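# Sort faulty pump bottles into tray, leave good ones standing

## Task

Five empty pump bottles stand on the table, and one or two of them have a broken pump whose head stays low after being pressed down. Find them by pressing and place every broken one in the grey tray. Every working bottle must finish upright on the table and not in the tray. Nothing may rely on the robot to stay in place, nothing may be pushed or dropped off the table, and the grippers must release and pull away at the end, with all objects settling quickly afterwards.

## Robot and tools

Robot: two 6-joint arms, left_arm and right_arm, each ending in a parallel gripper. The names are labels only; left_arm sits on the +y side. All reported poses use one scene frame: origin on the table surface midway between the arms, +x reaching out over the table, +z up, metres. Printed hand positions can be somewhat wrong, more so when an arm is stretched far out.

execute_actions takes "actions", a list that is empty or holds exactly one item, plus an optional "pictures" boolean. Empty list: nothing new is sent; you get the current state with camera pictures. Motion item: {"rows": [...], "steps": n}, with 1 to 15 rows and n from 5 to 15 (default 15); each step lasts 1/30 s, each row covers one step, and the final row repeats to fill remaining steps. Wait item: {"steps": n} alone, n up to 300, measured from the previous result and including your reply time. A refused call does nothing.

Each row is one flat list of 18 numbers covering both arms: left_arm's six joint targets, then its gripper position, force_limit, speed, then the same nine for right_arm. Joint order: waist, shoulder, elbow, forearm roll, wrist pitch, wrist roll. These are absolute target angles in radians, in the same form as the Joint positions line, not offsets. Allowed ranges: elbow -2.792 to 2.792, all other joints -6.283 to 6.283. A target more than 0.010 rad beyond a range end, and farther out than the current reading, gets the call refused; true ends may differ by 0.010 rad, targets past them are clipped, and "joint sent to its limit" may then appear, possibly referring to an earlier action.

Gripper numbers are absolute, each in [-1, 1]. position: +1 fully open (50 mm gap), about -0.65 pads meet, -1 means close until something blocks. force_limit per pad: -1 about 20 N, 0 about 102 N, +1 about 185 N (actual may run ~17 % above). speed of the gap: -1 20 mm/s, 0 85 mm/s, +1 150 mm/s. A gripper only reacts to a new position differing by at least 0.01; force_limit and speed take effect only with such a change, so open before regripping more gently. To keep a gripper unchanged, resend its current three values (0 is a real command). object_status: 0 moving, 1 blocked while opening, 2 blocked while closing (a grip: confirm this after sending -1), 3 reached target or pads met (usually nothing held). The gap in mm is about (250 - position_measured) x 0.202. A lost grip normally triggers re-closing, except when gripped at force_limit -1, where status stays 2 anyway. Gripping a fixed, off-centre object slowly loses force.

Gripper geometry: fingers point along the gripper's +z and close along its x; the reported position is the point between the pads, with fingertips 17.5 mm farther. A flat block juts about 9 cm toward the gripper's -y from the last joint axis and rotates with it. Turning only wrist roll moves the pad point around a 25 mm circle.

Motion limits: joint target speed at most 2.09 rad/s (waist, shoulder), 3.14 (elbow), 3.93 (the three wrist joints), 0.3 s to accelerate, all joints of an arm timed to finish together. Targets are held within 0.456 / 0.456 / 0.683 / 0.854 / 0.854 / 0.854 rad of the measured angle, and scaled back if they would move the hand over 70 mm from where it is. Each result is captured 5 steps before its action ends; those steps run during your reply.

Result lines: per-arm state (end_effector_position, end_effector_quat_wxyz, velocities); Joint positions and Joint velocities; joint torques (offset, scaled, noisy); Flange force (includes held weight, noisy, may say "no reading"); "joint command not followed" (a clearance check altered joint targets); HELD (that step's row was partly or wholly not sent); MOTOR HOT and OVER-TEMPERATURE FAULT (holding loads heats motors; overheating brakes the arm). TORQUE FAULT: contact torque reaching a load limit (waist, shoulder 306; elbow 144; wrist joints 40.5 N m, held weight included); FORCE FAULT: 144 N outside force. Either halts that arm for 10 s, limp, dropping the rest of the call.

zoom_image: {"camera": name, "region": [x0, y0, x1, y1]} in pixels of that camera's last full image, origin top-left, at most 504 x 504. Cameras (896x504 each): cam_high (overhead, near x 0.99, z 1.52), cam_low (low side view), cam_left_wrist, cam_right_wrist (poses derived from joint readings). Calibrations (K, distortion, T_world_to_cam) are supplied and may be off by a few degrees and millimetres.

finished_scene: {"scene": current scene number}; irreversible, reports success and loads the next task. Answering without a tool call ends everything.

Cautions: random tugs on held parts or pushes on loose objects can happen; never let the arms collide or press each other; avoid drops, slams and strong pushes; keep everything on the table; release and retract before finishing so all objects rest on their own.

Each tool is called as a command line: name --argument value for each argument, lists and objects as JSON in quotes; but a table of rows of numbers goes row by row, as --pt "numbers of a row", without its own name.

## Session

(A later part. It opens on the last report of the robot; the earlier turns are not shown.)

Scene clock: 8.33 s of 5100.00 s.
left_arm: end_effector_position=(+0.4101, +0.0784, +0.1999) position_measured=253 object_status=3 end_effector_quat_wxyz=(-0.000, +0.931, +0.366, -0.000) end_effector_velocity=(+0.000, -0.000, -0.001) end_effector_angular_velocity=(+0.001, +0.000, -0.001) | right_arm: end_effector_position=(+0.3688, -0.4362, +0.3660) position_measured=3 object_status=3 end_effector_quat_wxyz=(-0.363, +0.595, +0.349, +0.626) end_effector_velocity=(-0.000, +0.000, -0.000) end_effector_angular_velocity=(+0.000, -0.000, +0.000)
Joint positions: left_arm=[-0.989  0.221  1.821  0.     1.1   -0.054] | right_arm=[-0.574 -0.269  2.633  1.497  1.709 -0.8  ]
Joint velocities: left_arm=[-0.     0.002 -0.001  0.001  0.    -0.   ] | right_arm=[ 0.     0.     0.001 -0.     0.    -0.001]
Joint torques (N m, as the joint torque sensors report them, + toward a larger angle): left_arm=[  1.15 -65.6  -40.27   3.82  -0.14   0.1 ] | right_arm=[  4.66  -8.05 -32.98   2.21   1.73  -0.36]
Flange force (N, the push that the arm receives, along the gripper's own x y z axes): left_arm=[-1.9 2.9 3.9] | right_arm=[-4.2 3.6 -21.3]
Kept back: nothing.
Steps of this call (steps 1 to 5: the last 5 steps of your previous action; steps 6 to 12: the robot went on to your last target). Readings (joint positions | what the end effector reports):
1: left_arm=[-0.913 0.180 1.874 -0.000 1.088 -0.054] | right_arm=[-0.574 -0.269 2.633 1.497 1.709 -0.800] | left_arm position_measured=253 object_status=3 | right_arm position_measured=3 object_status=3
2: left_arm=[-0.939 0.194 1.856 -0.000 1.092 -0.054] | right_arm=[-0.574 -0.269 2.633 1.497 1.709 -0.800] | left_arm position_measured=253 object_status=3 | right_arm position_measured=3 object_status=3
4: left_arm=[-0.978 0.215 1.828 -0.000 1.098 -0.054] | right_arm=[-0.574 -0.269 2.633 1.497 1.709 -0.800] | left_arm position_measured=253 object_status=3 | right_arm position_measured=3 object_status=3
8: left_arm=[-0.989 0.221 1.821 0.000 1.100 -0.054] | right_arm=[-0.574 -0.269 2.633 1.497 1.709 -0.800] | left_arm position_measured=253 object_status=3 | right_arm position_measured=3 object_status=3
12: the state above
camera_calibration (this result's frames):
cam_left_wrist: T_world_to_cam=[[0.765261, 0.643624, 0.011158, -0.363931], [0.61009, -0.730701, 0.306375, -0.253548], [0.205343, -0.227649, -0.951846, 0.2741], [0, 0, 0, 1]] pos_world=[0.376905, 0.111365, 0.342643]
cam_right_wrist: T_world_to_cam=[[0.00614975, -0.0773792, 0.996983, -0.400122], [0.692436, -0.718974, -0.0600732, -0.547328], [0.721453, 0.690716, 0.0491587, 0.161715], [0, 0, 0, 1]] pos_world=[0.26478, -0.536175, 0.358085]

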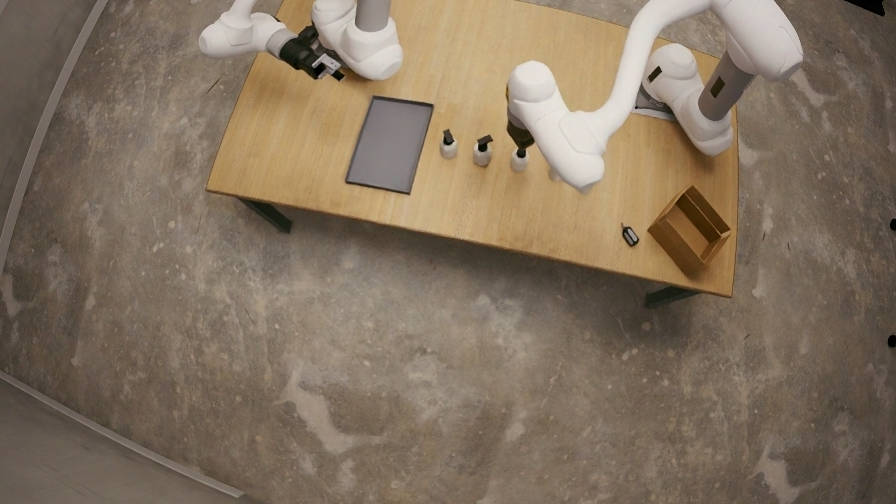

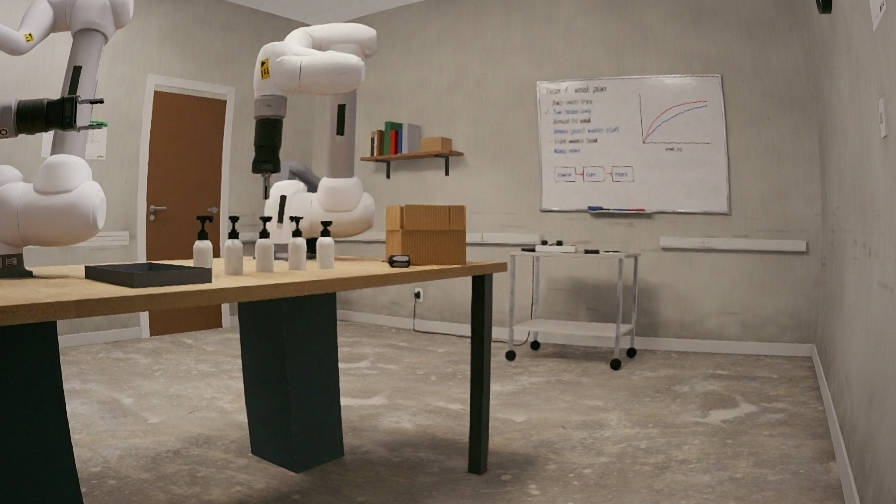

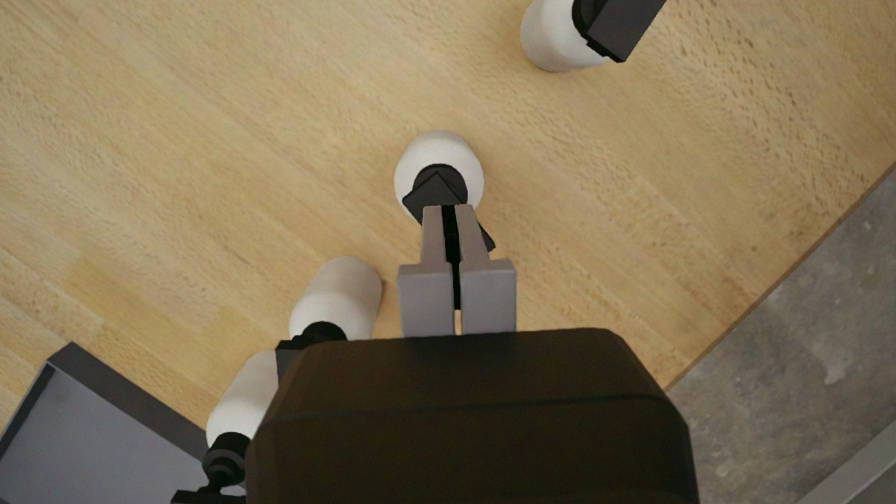

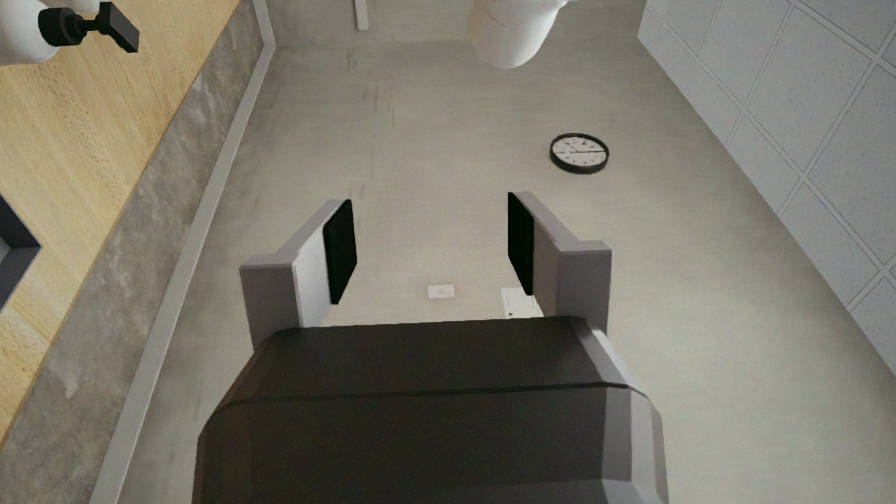

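execute_actions --actions '[{"rows":[[-0.995,0.253,1.86,0,1.0286,-0.054,-1,0,0,-0.574,-0.269,2.633,1.497,1.709,-0.8,1,0,0]],"steps":8}]'

execute_actions --actions '[{"rows":[[-0.995,0.2666,1.8741,0,1.0009,-0.054,-1,0,0,-0.574,-0.269,2.633,1.497,1.709,-0.8,1,0,0]],"steps":11}]' --pictures true

execute_actions --actions '[{"rows":[[-0.995,0.2207,1.8206,0,1.1003,-0.054,-1,0,0,-0.574,-0.269,2.633,1.497,1.709,-0.8,1,0,0]],"steps":9}]'

execute_actions --actions '[{"rows":[[-1.093,0.3426,1.6572,0,1.1418,-0.054,-1,0,0,-0.574,-0.269,2.633,1.497,1.709,-0.8,1,0,0]]}]'

execute_actions --actions '[]'

Scene clock: 8.73 s of 5100.00 s.
left_arm: end_effector_position=(+0.4098, +0.0763, +0.1841) position_measured=253 object_status=3 end_effector_quat_wxyz=(+0.001, +0.931, +0.365, +0.001) end_effector_velocity=(-0.035, -0.023, -0.457) end_effector_angular_velocity=(+0.016, +0.013, -0.068) | right_arm: end_effector_position=(+0.3688, -0.4362, +0.3660) position_measured=3 object_status=3 end_effector_quat_wxyz=(-0.363, +0.595, +0.349, +0.626) end_effector_velocity=(-0.000, -0.000, +0.000) end_effector_angular_velocity=(+0.001, +0.001, +0.000)
Joint positions: left_arm=[-0.992  0.234  1.836  0.     1.069 -0.054] | right_arm=[-0.574 -0.269  2.633  1.497  1.709 -0.8  ]
Joint velocities: left_arm=[-0.068  0.366  0.46   0.    -0.805  0.   ] | right_arm=[-0.    -0.    -0.    -0.     0.     0.002]
Joint torques (N m, as the joint torque sensors report them, + toward a larger angle): left_arm=[-10.53  -3.88  -9.05   0.19   0.03   0.33] | right_arm=[  1.83  -8.4  -32.32   1.8    1.67  -0.11]
Flange force (N, the push that the arm receives, along the gripper's own x y z axes): left_arm=[1.5 3.9 6.1] | right_arm=[-4.9 7.3 -7.9]
Steps of this call (steps 1 to 9: the robot went on to your last target; steps 10 to 12: the first 3 steps of this action). Readings (joint positions | what the end effector reports):
10: left_arm=[-0.989 0.221 1.821 0.000 1.100 -0.054] | right_arm=[-0.574 -0.269 2.633 1.497 1.709 -0.800] | left_arm position_measured=253 object_status=3 | right_arm position_measured=3 object_status=3
11: left_arm=[-0.990 0.224 1.824 0.000 1.091 -0.054] | right_arm=[-0.574 -0.269 2.633 1.497 1.709 -0.800] | left_arm position_measured=253 object_status=3 | right_arm position_measured=3 object_status=3
12: the state above

Scene clock: 9.10 s of 5100.00 s.
left_arm: end_effector_position=(+0.4073, +0.0759, +0.1448) position_measured=253 object_status=3 end_effector_quat_wxyz=(-0.000, +0.932, +0.363, -0.000) end_effector_velocity=(+0.001, -0.000, -0.000) end_effector_angular_velocity=(-0.002, -0.002, +0.000) | right_arm: end_effector_position=(+0.3688, -0.4362, +0.3660) position_measured=3 object_status=3 end_effector_quat_wxyz=(-0.363, +0.595, +0.349, +0.626) end_effector_velocity=(+0.000, -0.000, -0.000) end_effector_angular_velocity=(+0.000, +0.001, -0.001)
Joint positions: left_arm=[-0.995  0.267  1.874  0.     1.001 -0.054] | right_arm=[-0.574 -0.269  2.633  1.497  1.709 -0.8  ]
Joint velocities: left_arm=[ 0.001  0.    -0.     0.001 -0.003  0.   ] | right_arm=[-0.001  0.001  0.001  0.    -0.001 -0.001]
Joint torques (N m, as the joint torque sensors report them, + toward a larger angle): left_arm=[  2.65 -76.53 -41.48   3.85  -0.3    0.27] | right_arm=[  2.57  -8.59 -31.39   2.25   2.    -0.53]
Flange force (N, the push that the arm receives, along the gripper's own x y z axes): left_arm=[-3.4 5.2 6.8] | right_arm=[-3.6 8.8 -11.7]
Steps of this call (steps 1 to 5: the last 5 steps of your previous action; steps 6 to 11: the first 6 steps of this action). Readings (joint positions | what the end effector reports):
6: left_arm=[-0.995 0.253 1.860 0.000 1.028 -0.054] | right_arm=[-0.574 -0.269 2.633 1.497 1.709 -0.800] | left_arm position_measured=253 object_status=3 | right_arm position_measured=3 object_status=3
7: left_arm=[-0.995 0.257 1.863 0.000 1.019 -0.054] | right_arm=[-0.574 -0.269 2.633 1.497 1.709 -0.800] | left_arm position_measured=253 object_status=3 | right_arm position_measured=3 object_status=3
9: left_arm=[-0.995 0.267 1.874 0.000 1.002 -0.054] | right_arm=[-0.574 -0.269 2.633 1.497 1.709 -0.800] | left_arm position_measured=253 object_status=3 | right_arm position_measured=3 object_status=3
11: the state above
camera_calibration (this result's frames):
cam_left_wrist: T_world_to_cam=[[0.769259, 0.638839, 0.0111889, -0.360814], [0.605567, -0.734557, 0.306128, -0.234533], [0.203786, -0.228716, -0.951924, 0.222387], [0, 0, 0, 1]] pos_world=[0.374266, 0.109087, 0.287531]
cam_right_wrist: T_world_to_cam=[[0.00614993, -0.0773792, 0.996983, -0.400122], [0.692436, -0.718974, -0.0600733, -0.547328], [0.721453, 0.690716, 0.0491585, 0.161715], [0, 0, 0, 1]] pos_world=[0.26478, -0.536175, 0.358085]

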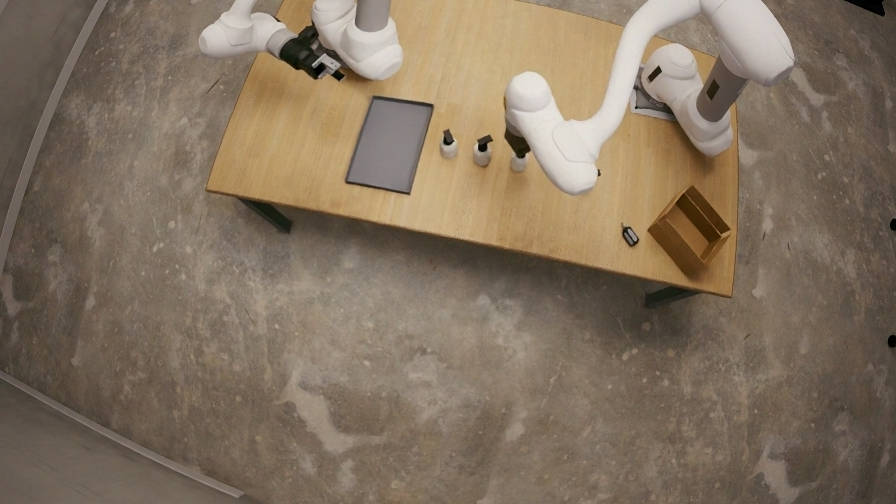

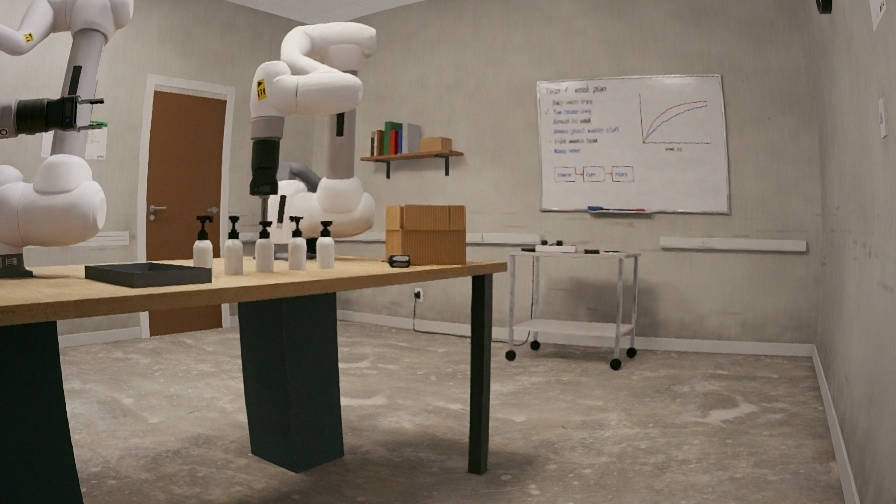

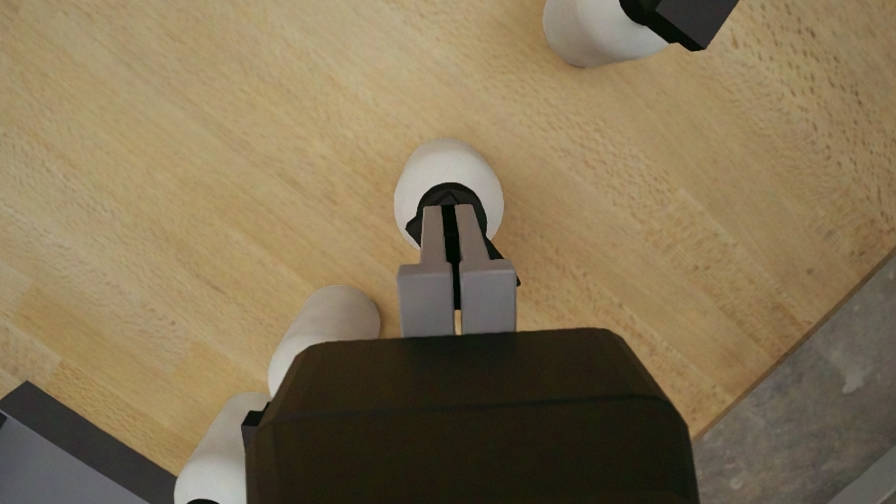

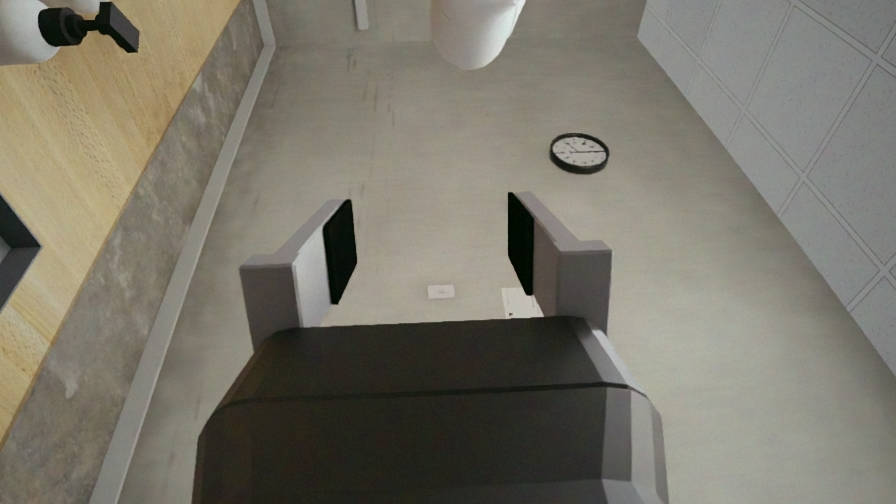

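Scene clock: 9.40 s of 5100.00 s.
left_arm: end_effector_position=(+0.4076, +0.0754, +0.1794) position_measured=253 object_status=3 end_effector_quat_wxyz=(-0.001, +0.932, +0.363, -0.000) end_effector_velocity=(+0.017, -0.020, +0.537) end_effector_angular_velocity=(-0.076, -0.064, -0.001) | right_arm: end_effector_position=(+0.3688, -0.4362, +0.3660) position_measured=3 object_status=3 end_effector_quat_wxyz=(-0.363, +0.595, +0.349, +0.626) end_effector_velocity=(-0.000, +0.000, +0.000) end_effector_angular_velocity=(-0.001, -0.002, +0.001)
Joint positions: left_arm=[-0.995  0.238  1.84  -0.     1.065 -0.054] | right_arm=[-0.574 -0.269  2.633  1.497  1.709 -0.8  ]
Joint velocities: left_arm=[-0.    -0.445 -0.527  0.002  0.872  0.   ] | right_arm=[ 0.     0.    -0.    -0.001  0.001 -0.002]
Joint torques (N m, as the joint torque sensors report them, + toward a larger angle): left_arm=[  1.09 -90.56 -50.32   4.95  -0.19   0.29] | right_arm=[  2.25 -10.83 -33.1    1.97   1.73   0.19]
Flange force (N, the push that the arm receives, along the gripper's own x y z axes): left_arm=[3.1 -2.0 -0.6] | right_arm=[-13.3 12.1 -10.6]
Steps of this call (steps 1 to 5: the last 5 steps of your previous action; steps 6 to 9: the first 4 steps of this action). Readings (joint positions | what the end effector reports):
6: left_arm=[-0.995 0.267 1.874 0.000 1.001 -0.054] | right_arm=[-0.574 -0.269 2.633 1.497 1.709 -0.800] | left_arm position_measured=253 object_status=3 | right_arm position_measured=3 object_status=3
7: left_arm=[-0.995 0.263 1.870 -0.000 1.010 -0.054] | right_arm=[-0.574 -0.269 2.633 1.497 1.709 -0.800] | left_arm position_measured=253 object_status=3 | right_arm position_measured=3 object_status=3
9: the state above

Scene clock: 9.90 s of 5100.00 s.
left_arm: end_effector_position=(+0.4074, -0.0309, +0.1995) position_measured=253 object_status=3 end_effector_quat_wxyz=(-0.000, +0.948, +0.317, -0.000) end_effector_velocity=(-0.000, -0.001, +0.003) end_effector_angular_velocity=(+0.003, -0.003, -0.004) | right_arm: end_effector_position=(+0.3688, -0.4362, +0.3660) position_measured=3 object_status=3 end_effector_quat_wxyz=(-0.363, +0.595, +0.349, +0.626) end_effector_velocity=(-0.000, +0.000, +0.000) end_effector_angular_velocity=(+0.000, -0.001, +0.001)
Joint positions: left_arm=[-1.093  0.343  1.658 -0.     1.142 -0.054] | right_arm=[-0.574 -0.269  2.633  1.497  1.709 -0.8  ]
Joint velocities: left_arm=[-0.003 -0.001 -0.004  0.005  0.006 -0.   ] | right_arm=[ 0.001 -0.    -0.     0.     0.001 -0.   ]
Joint torques (N m, as the joint torque sensors report them, + toward a larger angle): left_arm=[ 13.57 -88.88 -40.72   4.12   0.89   0.25] | right_arm=[  4.45  -6.34 -32.13   2.29   1.72   0.37]
Flange force (N, the push that the arm receives, along the gripper's own x y z axes): left_arm=[-2.3 -10.8 0.7] | right_arm=[-1.8 1.3 -20.6]
Steps of this call (steps 1 to 5: the last 5 steps of your previous action; steps 6 to 15: the first 10 steps of this action). Readings (joint positions | what the end effector reports):
6: left_arm=[-0.995 0.221 1.820 -0.000 1.100 -0.054] | right_arm=[-0.574 -0.269 2.633 1.497 1.709 -0.800] | left_arm position_measured=253 object_status=3 | right_arm position_measured=3 object_status=3
7: left_arm=[-0.998 0.225 1.815 -0.000 1.102 -0.054] | right_arm=[-0.574 -0.269 2.633 1.497 1.709 -0.800] | left_arm position_measured=253 object_status=3 | right_arm position_measured=3 object_status=3
9: left_arm=[-1.024 0.256 1.772 -0.000 1.113 -0.054] | right_arm=[-0.574 -0.269 2.633 1.497 1.709 -0.800] | left_arm position_measured=253 object_status=3 | right_arm position_measured=3 object_status=3
13: left_arm=[-1.088 0.336 1.666 -0.000 1.139 -0.054] | right_arm=[-0.574 -0.269 2.633 1.497 1.709 -0.800] | left_arm position_measured=253 object_status=3 | right_arm position_measured=3 object_status=3
15: the state above

Scene clock: 10.07 s of 5100.00 s.
left_arm: end_effector_position=(+0.4075, -0.0310, +0.1997) position_measured=253 object_status=3 end_effector_quat_wxyz=(-0.000, +0.948, +0.317, -0.000) end_effector_velocity=(-0.001, -0.001, +0.000) end_effector_angular_velocity=(-0.001, -0.000, -0.003) | right_arm: end_effector_position=(+0.3688, -0.4362, +0.3660) position_measured=3 object_status=3 end_effector_quat_wxyz=(-0.363, +0.595, +0.349, +0.626) end_effector_velocity=(+0.000, +0.000, -0.000) end_effector_angular_velocity=(-0.001, -0.001, -0.000)
Joint positions: left_arm=[-1.093  0.343  1.657  0.     1.142 -0.054] | right_arm=[-0.574 -0.269  2.633  1.497  1.709 -0.8  ]
Joint velocities: left_arm=[-0.002  0.    -0.001 -0.    -0.     0.001] | right_arm=[ 0.     0.     0.    -0.    -0.001 -0.002]
Joint torques (N m, as the joint torque sensors report them, + toward a larger angle): left_arm=[  1.17 -77.24 -40.94   3.85  -0.12   0.11] | right_arm=[  4.14  -8.01 -32.97   2.37   1.65  -0.3 ]
Flange force (N, the push that the arm receives, along the gripper's own x y z axes): left_arm=[-2.5 0.9 3.4] | right_arm=[-4.2 4.0 -19.8]
Kept back: nothing.
Steps of this call (steps 1 to 5: the last 5 steps of your previous action). Readings (joint positions | what the end effector reports):
1: left_arm=[-1.093 0.343 1.657 0.000 1.142 -0.054] | right_arm=[-0.574 -0.269 2.633 1.497 1.709 -0.800] | left_arm position_measured=253 object_status=3 | right_arm position_measured=3 object_status=3
2: left_arm=[-1.093 0.343 1.657 0.000 1.142 -0.054] | right_arm=[-0.574 -0.269 2.633 1.497 1.709 -0.800] | left_arm position_measured=253 object_status=3 | right_arm position_measured=3 object_status=3
4: left_arm=[-1.093 0.343 1.657 0.000 1.142 -0.054] | right_arm=[-0.574 -0.269 2.633 1.497 1.709 -0.800] | left_arm position_measured=253 object_status=3 | right_arm position_measured=3 object_status=3
5: the state above
camera_calibration (this result's frames):
cam_left_wrist: T_world_to_cam=[[0.828049, 0.560544, 0.0111628, -0.319653], [0.530826, -0.790245, 0.306164, -0.301296], [0.18044, -0.247593, -0.951913, 0.259039], [0, 0, 0, 1]] pos_world=[0.377883, 0.0052184, 0.342397]
cam_right_wrist: T_world_to_cam=[[0.00614983, -0.0773793, 0.996983, -0.400122], [0.692436, -0.718974, -0.0600733, -0.547328], [0.721453, 0.690716, 0.0491586, 0.161715], [0, 0, 0, 1]] pos_world=[0.26478, -0.536175, 0.358085]

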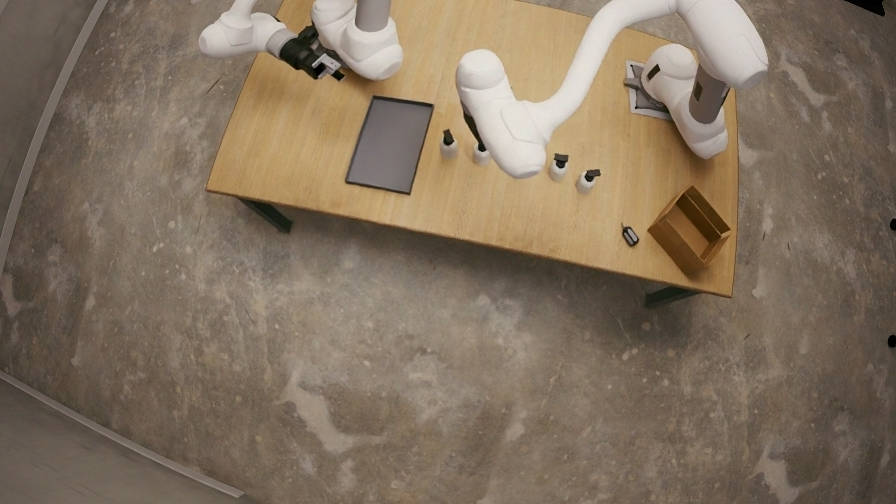

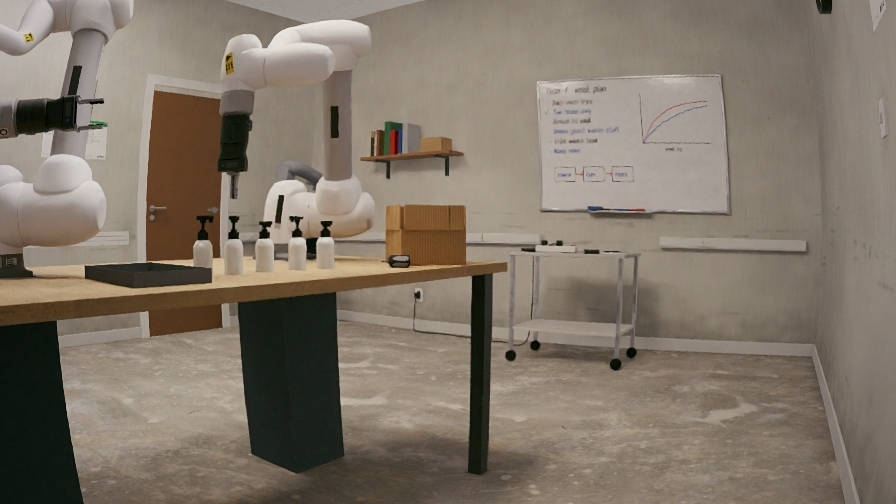

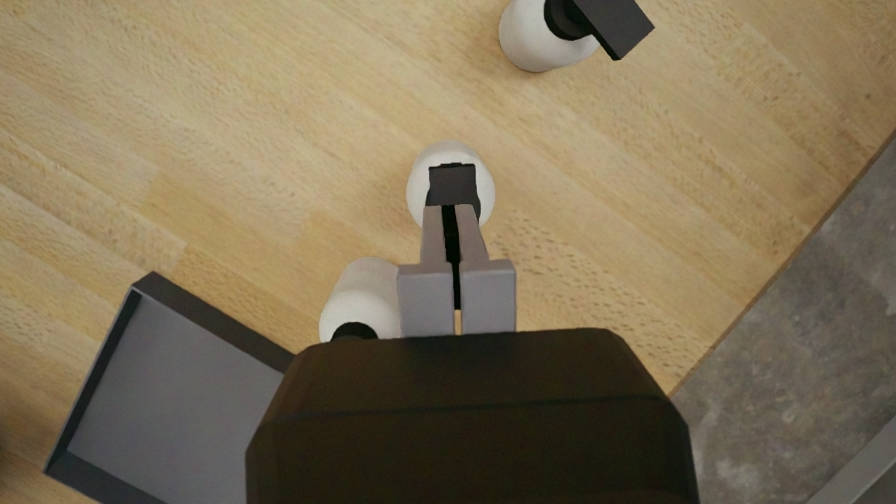

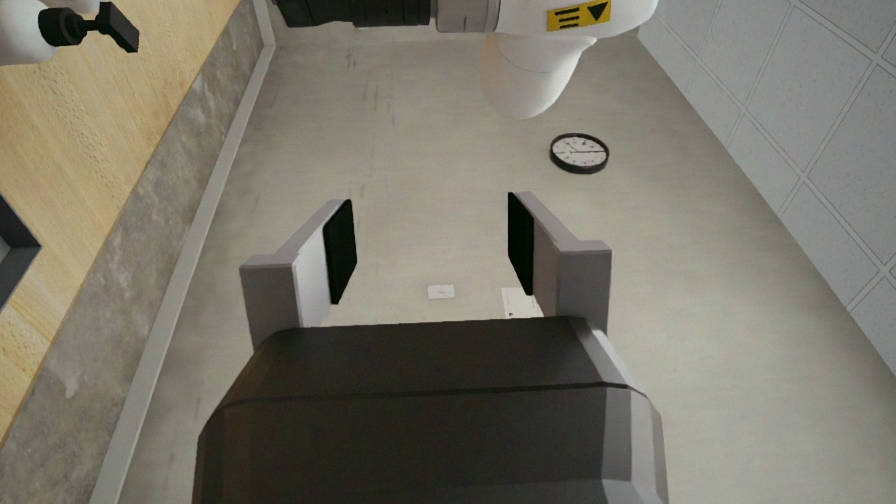

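execute_actions --actions '[{"rows":[[-0.971,0.2147,1.8282,0,1.0987,-0.72,0.7,-0.6,0,-1.2,-0.269,2.633,1.497,1.709,-0.8,1,0,0]]}]'

execute_actions --actions '[{"steps":12}]' --pictures true

Scene clock: 10.70 s of 5100.00 s.
left_arm: end_effector_position=(+0.4090, +0.0509, +0.2010) position_measured=120 object_status=0 end_effector_quat_wxyz=(+0.000, +0.811, +0.585, +0.000) end_effector_velocity=(-0.008, +0.305, -0.005) end_effector_angular_velocity=(-0.003, -0.002, +2.316) | right_arm: end_effector_position=(+0.4000, -0.5268, +0.3660) position_measured=3 object_status=3 end_effector_quat_wxyz=(-0.278, +0.636, +0.268, +0.668) end_effector_velocity=(+0.088, -0.432, -0.000) end_effector_angular_velocity=(-0.001, -0.001, -1.202)
Joint positions: left_arm=[-0.999  0.244  1.789  0.     1.109 -0.565] | right_arm=[-0.836 -0.269  2.633  1.497  1.709 -0.8  ]
Joint velocities: left_arm=[ 0.362 -0.382  0.506 -0.    -0.127 -1.954] | right_arm=[-1.203 -0.     0.    -0.     0.    -0.001]
Joint torques (N m, as the joint torque sensors report them, + toward a larger angle): left_arm=[-12.98 -57.75 -44.74   3.71  -0.15   0.43] | right_arm=[  5.13  -9.45 -31.69   2.04   1.54  -0.02]
Flange force (N, the push that the arm receives, along the gripper's own x y z axes): left_arm=[-3.9 3.8 7.6] | right_arm=[-9.2 8.0 -24.1]
Steps of this call (steps 1 to 9: the robot went on to your last target; steps 10 to 19: the first 10 steps of this action). Readings (joint positions | what the end effector reports):
10: left_arm=[-1.093 0.343 1.657 0.000 1.142 -0.054] | right_arm=[-0.574 -0.269 2.633 1.497 1.709 -0.800] | left_arm position_measured=246 object_status=0 | right_arm position_measured=3 object_status=3
11: left_arm=[-1.091 0.341 1.659 0.000 1.141 -0.063] | right_arm=[-0.579 -0.269 2.633 1.497 1.709 -0.800] | left_arm position_measured=232 object_status=0 | right_arm position_measured=3 object_status=3
13: left_arm=[-1.081 0.330 1.674 0.000 1.137 -0.123] | right_arm=[-0.610 -0.269 2.633 1.497 1.709 -0.800] | left_arm position_measured=204 object_status=0 | right_arm position_measured=3 object_status=3
17: left_arm=[-1.028 0.275 1.748 0.000 1.119 -0.408] | right_arm=[-0.755 -0.269 2.633 1.497 1.709 -0.800] | left_arm position_measured=148 object_status=0 | right_arm position_measured=3 object_status=3
19: the state above

Scene clock: 11.10 s of 5100.00 s.
left_arm: end_effector_position=(+0.4080, +0.0743, +0.2001) position_measured=48 object_status=3 end_effector_quat_wxyz=(+0.000, +0.754, +0.657, +0.000) end_effector_velocity=(-0.001, +0.001, -0.000) end_effector_angular_velocity=(+0.001, +0.001, -0.000) | right_arm: end_effector_position=(+0.4025, -0.6593, +0.3660) position_measured=3 object_status=3 end_effector_quat_wxyz=(-0.153, +0.674, +0.149, +0.707) end_effector_velocity=(-0.001, -0.005, -0.001) end_effector_angular_velocity=(+0.002, +0.002, -0.015)
Joint positions: left_arm=[-0.971  0.215  1.828  0.     1.099 -0.72 ] | right_arm=[-1.2   -0.269  2.633  1.497  1.709 -0.8  ]
Joint velocities: left_arm=[-0.    -0.     0.002  0.    -0.    -0.   ] | right_arm=[-0.014  0.     0.001  0.    -0.002  0.002]
Joint torques (N m, as the joint torque sensors report them, + toward a larger angle): left_arm=[  1.06 -65.73 -40.48   3.89  -0.12   0.29] | right_arm=[ 10.54 -16.15 -30.21   1.43   2.26   0.21]
Flange force (N, the push that the arm receives, along the gripper's own x y z axes): left_arm=[-4.1 0.8 4.6] | right_arm=[-14.6 16.7 -21.8]
Kept back: nothing.
Steps of this call (steps 1 to 5: the last 5 steps of your previous action; steps 6 to 12: the robot went on to your last target). Readings (joint positions | what the end effector reports):
1: left_arm=[-0.988 0.233 1.804 0.000 1.105 -0.625] | right_arm=[-0.877 -0.269 2.633 1.497 1.709 -0.800] | left_arm position_measured=106 object_status=0 | right_arm position_measured=3 object_status=3
2: left_arm=[-0.980 0.224 1.815 0.000 1.102 -0.669] | right_arm=[-0.918 -0.269 2.633 1.497 1.709 -0.800] | left_arm position_measured=92 object_status=0 | right_arm position_measured=3 object_status=3
4: left_arm=[-0.972 0.215 1.827 0.000 1.099 -0.715] | right_arm=[-0.999 -0.269 2.633 1.497 1.709 -0.800] | left_arm position_measured=64 object_status=0 | right_arm position_measured=3 object_status=3
8: left_arm=[-0.971 0.215 1.828 0.000 1.099 -0.720] | right_arm=[-1.149 -0.269 2.633 1.497 1.709 -0.800] | left_arm position_measured=48 object_status=0 | right_arm position_measured=3 object_status=3
12: the state above
camera_calibration (this result's frames):
cam_left_wrist: T_world_to_cam=[[0.186616, 0.98237, 0.0110865, -0.148741], [0.934439, -0.180972, 0.306712, -0.428557], [0.303311, -0.0468775, -0.951738, 0.220355], [0, 0, 0, 1]] pos_world=[0.361382, 0.0788915, 0.342813]
cam_right_wrist: T_world_to_cam=[[-0.0403679, -0.0664228, 0.996975, -0.391647], [0.140181, -0.988296, -0.0601686, -0.686329], [0.989303, 0.137328, 0.0492066, -0.181117], [0, 0, 0, 1]] pos_world=[0.25958, -0.679438, 0.358079]

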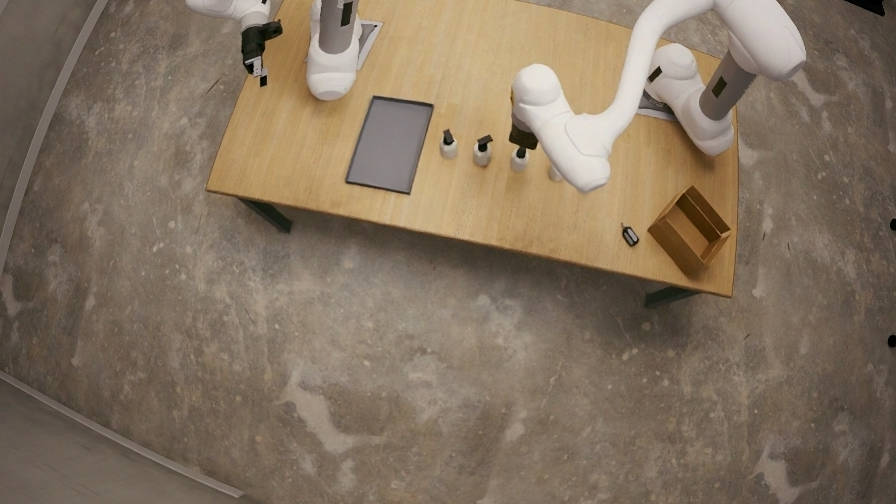

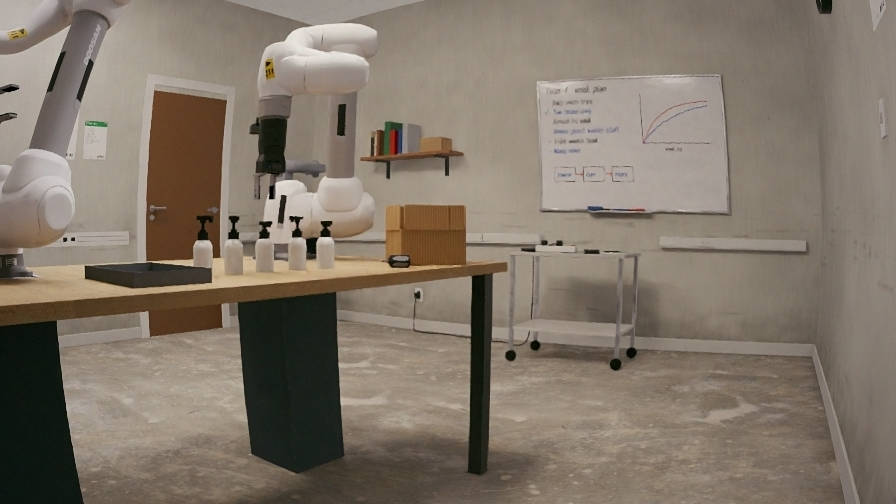

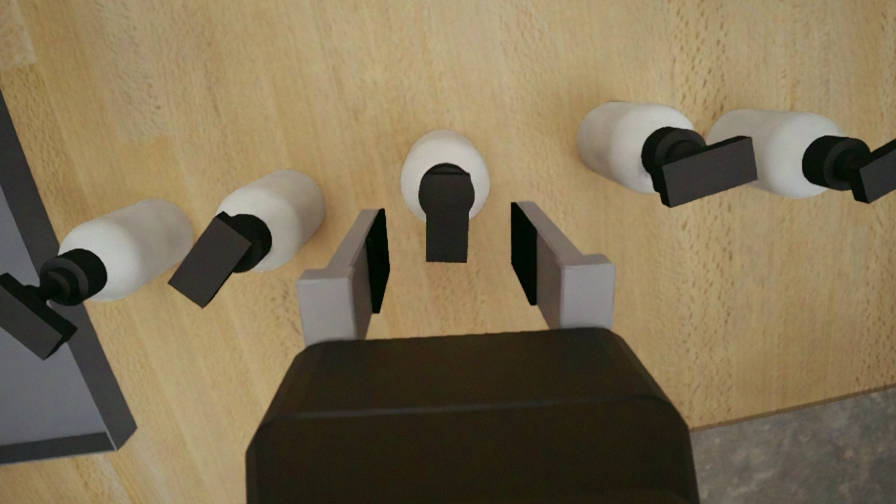

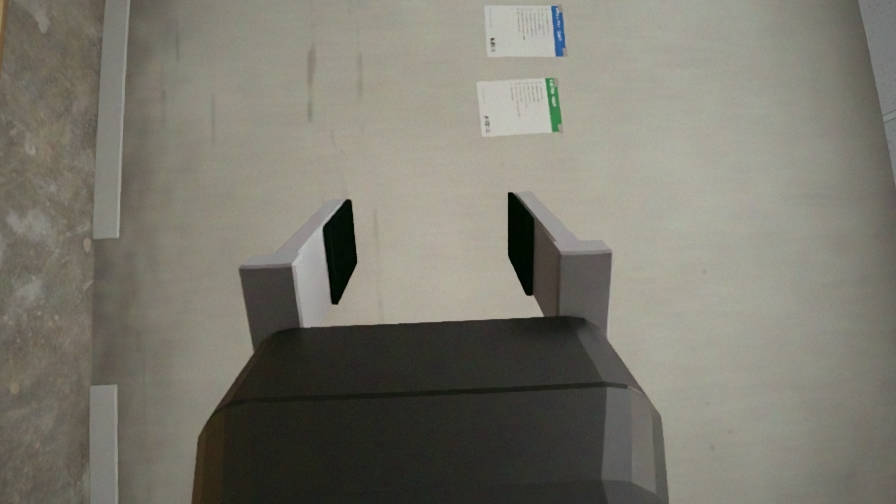

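execute_actions --actions '[{"rows":[[-0.971,0.2968,1.9131,0,0.9317,-0.72,0.7,-0.6,0,-1.2,-0.269,2.633,1.497,1.709,-0.8,1,0,0]]}]'

execute_actions --actions '[{"rows":[[-0.971,0.2968,1.9131,0,0.9317,-0.72,-1,-0.6,0,-1.2,-0.269,2.633,1.497,1.709,-0.8,1,0,0]]}]' --pictures true

zoom_image --camera "cam_low" --region '[180,170,360,290]'

Scene clock: 11.57 s of 5100.00 s.
left_arm: end_effector_position=(+0.4079, +0.0745, +0.1076) position_measured=48 object_status=3 end_effector_quat_wxyz=(-0.000, +0.754, +0.657, +0.000) end_effector_velocity=(+0.001, -0.001, +0.000) end_effector_angular_velocity=(-0.003, -0.005, -0.002) | right_arm: end_effector_position=(+0.4025, -0.6594, +0.3660) position_measured=3 object_status=3 end_effector_quat_wxyz=(-0.152, +0.674, +0.149, +0.707) end_effector_velocity=(-0.000, +0.001, -0.000) end_effector_angular_velocity=(+0.001, +0.001, +0.001)
Joint positions: left_arm=[-0.971  0.297  1.913  0.     0.932 -0.72 ] | right_arm=[-1.2   -0.269  2.633  1.497  1.709 -0.8  ]
Joint velocities: left_arm=[-0.001 -0.    -0.     0.002 -0.006  0.   ] | right_arm=[ 0.    -0.001  0.001 -0.001  0.     0.   ]
Joint torques (N m, as the joint torque sensors report them, + toward a larger angle): left_arm=[  0.48 -67.66 -38.02   3.82   0.03   0.28] | right_arm=[  2.96 -10.07 -32.89   1.83   1.81   0.46]
Flange force (N, the push that the arm receives, along the gripper's own x y z axes): left_arm=[1.5 -3.7 1.2] | right_arm=[-11.4 10.0 -12.8]
Steps of this call (steps 1 to 4: the robot went on to your last target; steps 5 to 14: the first 10 steps of this action). Readings (joint positions | what the end effector reports):
5: left_arm=[-0.971 0.215 1.828 0.000 1.098 -0.720] | right_arm=[-1.200 -0.269 2.633 1.497 1.709 -0.800] | left_arm position_measured=48 object_status=3 | right_arm position_measured=3 object_status=3
6: left_arm=[-0.971 0.218 1.832 0.000 1.089 -0.720] | right_arm=[-1.200 -0.269 2.633 1.497 1.709 -0.800] | left_arm position_measured=48 object_status=3 | right_arm position_measured=3 object_status=3
8: left_arm=[-0.971 0.247 1.862 0.000 1.031 -0.720] | right_arm=[-1.200 -0.269 2.633 1.497 1.709 -0.800] | left_arm position_measured=48 object_status=3 | right_arm position_measured=3 object_status=3
12: left_arm=[-0.971 0.297 1.913 0.000 0.933 -0.720] | right_arm=[-1.200 -0.269 2.633 1.497 1.709 -0.800] | left_arm position_measured=48 object_status=3 | right_arm position_measured=3 object_status=3
14: the state above

Scene clock: 12.07 s of 5100.00 s.
left_arm: end_effector_position=(+0.4081, +0.0743, +0.1079) position_measured=121 object_status=0 end_effector_quat_wxyz=(-0.000, +0.754, +0.657, +0.000) end_effector_velocity=(-0.001, -0.001, +0.002) end_effector_angular_velocity=(-0.002, -0.002, -0.004) | right_arm: end_effector_position=(+0.4024, -0.6594, +0.3660) position_measured=3 object_status=3 end_effector_quat_wxyz=(-0.152, +0.674, +0.149, +0.707) end_effector_velocity=(+0.000, -0.001, -0.000) end_effector_angular_velocity=(-0.002, +0.000, -0.001)
Joint positions: left_arm=[-0.971  0.297  1.913  0.     0.932 -0.72 ] | right_arm=[-1.2   -0.269  2.633  1.497  1.709 -0.8  ]
Joint velocities: left_arm=[-0.003 -0.003 -0.     0.001  0.     0.001] | right_arm=[-0.     0.    -0.001 -0.    -0.001 -0.001]
Joint torques (N m, as the joint torque sensors report them, + toward a larger angle): left_arm=[  1.45 -69.61 -36.3    3.38  -0.12   0.26] | right_arm=[  1.37  -4.54 -31.94   2.04   1.56   0.29]
Flange force (N, the push that the arm receives, along the gripper's own x y z axes): left_arm=[-3.9 -0.2 3.9] | right_arm=[2.5 -0.1 -7.0]
Steps of this call (steps 1 to 5: the last 5 steps of your previous action; steps 6 to 15: the first 10 steps of this action). Readings (joint positions | what the end effector reports):
6: left_arm=[-0.971 0.297 1.913 0.000 0.932 -0.720] | right_arm=[-1.200 -0.269 2.633 1.497 1.709 -0.800] | left_arm position_measured=55 object_status=0 | right_arm position_measured=3 object_status=3
7: left_arm=[-0.971 0.297 1.913 0.000 0.932 -0.720] | right_arm=[-1.200 -0.269 2.633 1.497 1.709 -0.800] | left_arm position_measured=69 object_status=0 | right_arm position_measured=3 object_status=3
9: left_arm=[-0.971 0.297 1.913 0.000 0.932 -0.720] | right_arm=[-1.200 -0.269 2.633 1.497 1.709 -0.800] | left_arm position_measured=97 object_status=0 | right_arm position_measured=3 object_status=3
13: left_arm=[-0.971 0.297 1.913 0.000 0.932 -0.720] | right_arm=[-1.200 -0.269 2.633 1.497 1.709 -0.800] | left_arm position_measured=121 object_status=0 | right_arm position_measured=3 object_status=3
15: the state above
camera_calibration (this result's frames):
cam_left_wrist: T_world_to_cam=[[0.186494, 0.982392, 0.0111797, -0.147717], [0.934494, -0.180891, 0.306595, -0.400353], [0.303219, -0.0467308, -0.951774, 0.132641], [0, 0, 0, 1]] pos_world=[0.361457, 0.0788942, 0.250642]
cam_right_wrist: T_world_to_cam=[[-0.0403553, -0.0663421, 0.996981, -0.391603], [0.139895, -0.988341, -0.0601046, -0.686359], [0.989344, 0.137047, 0.0491657, -0.18126], [0, 0, 0, 1]] pos_world=[0.259543, -0.679495, 0.358079]

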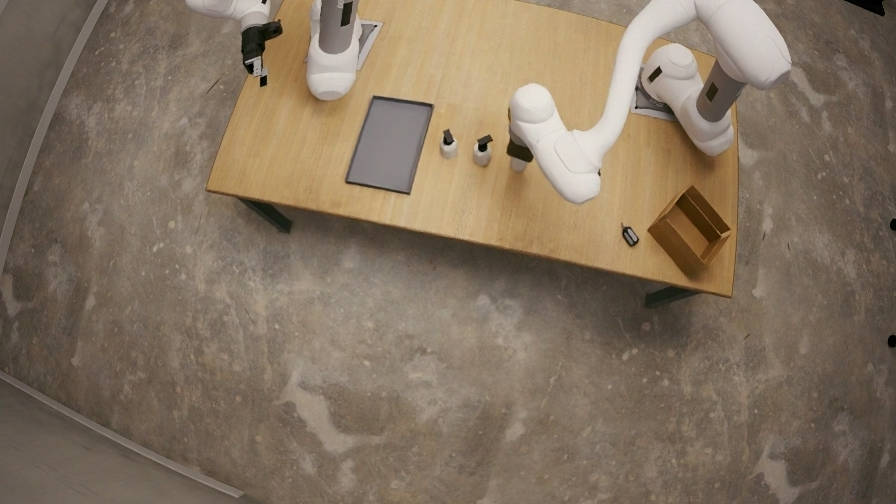

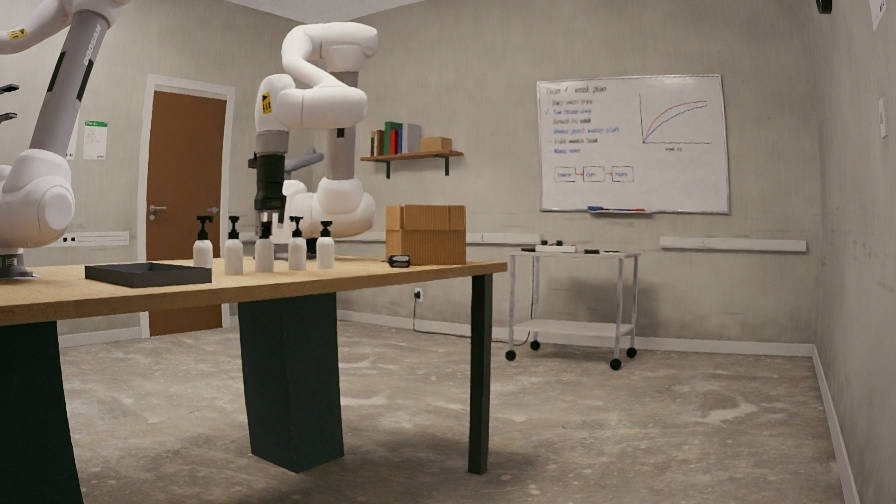

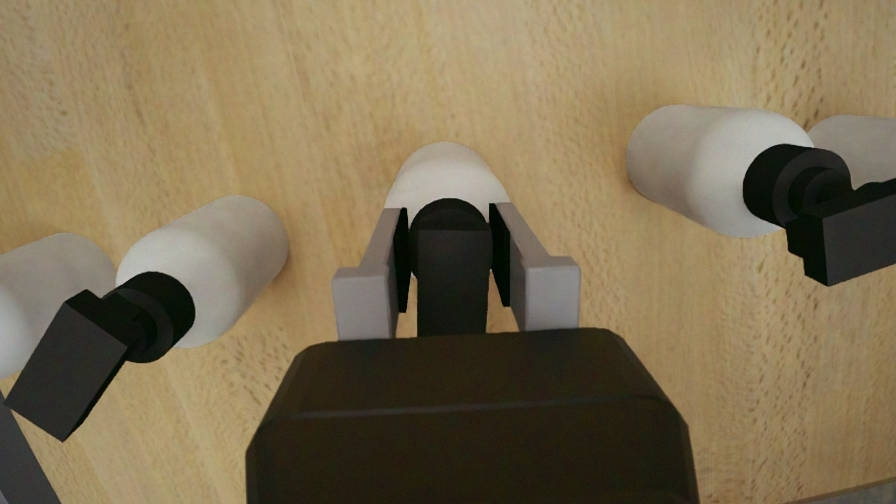

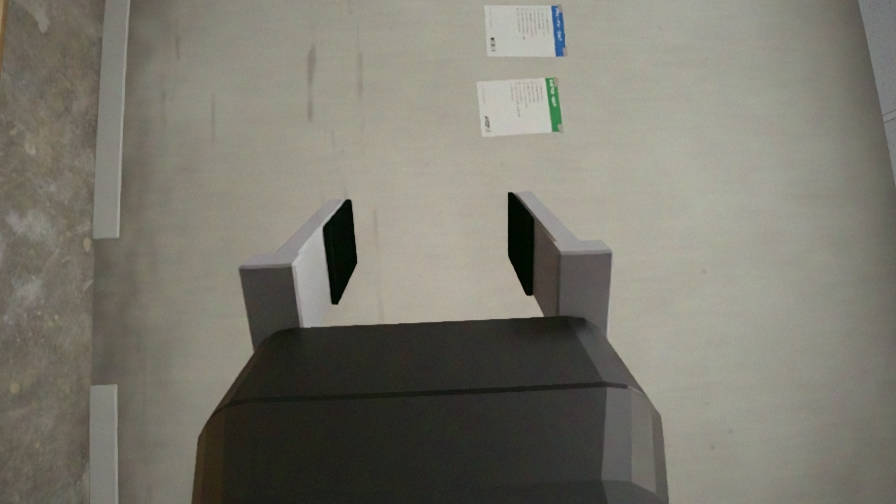

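Region (180, 170, 360, 290) of cam_low's 896x504 image, scaled by 2.800, with more detail than that image has.

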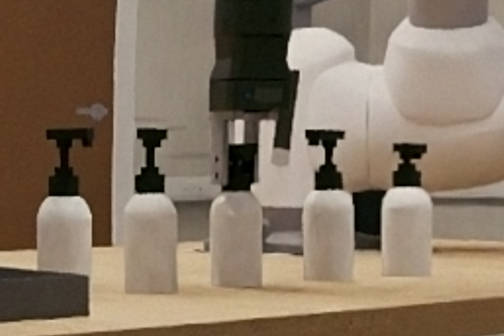

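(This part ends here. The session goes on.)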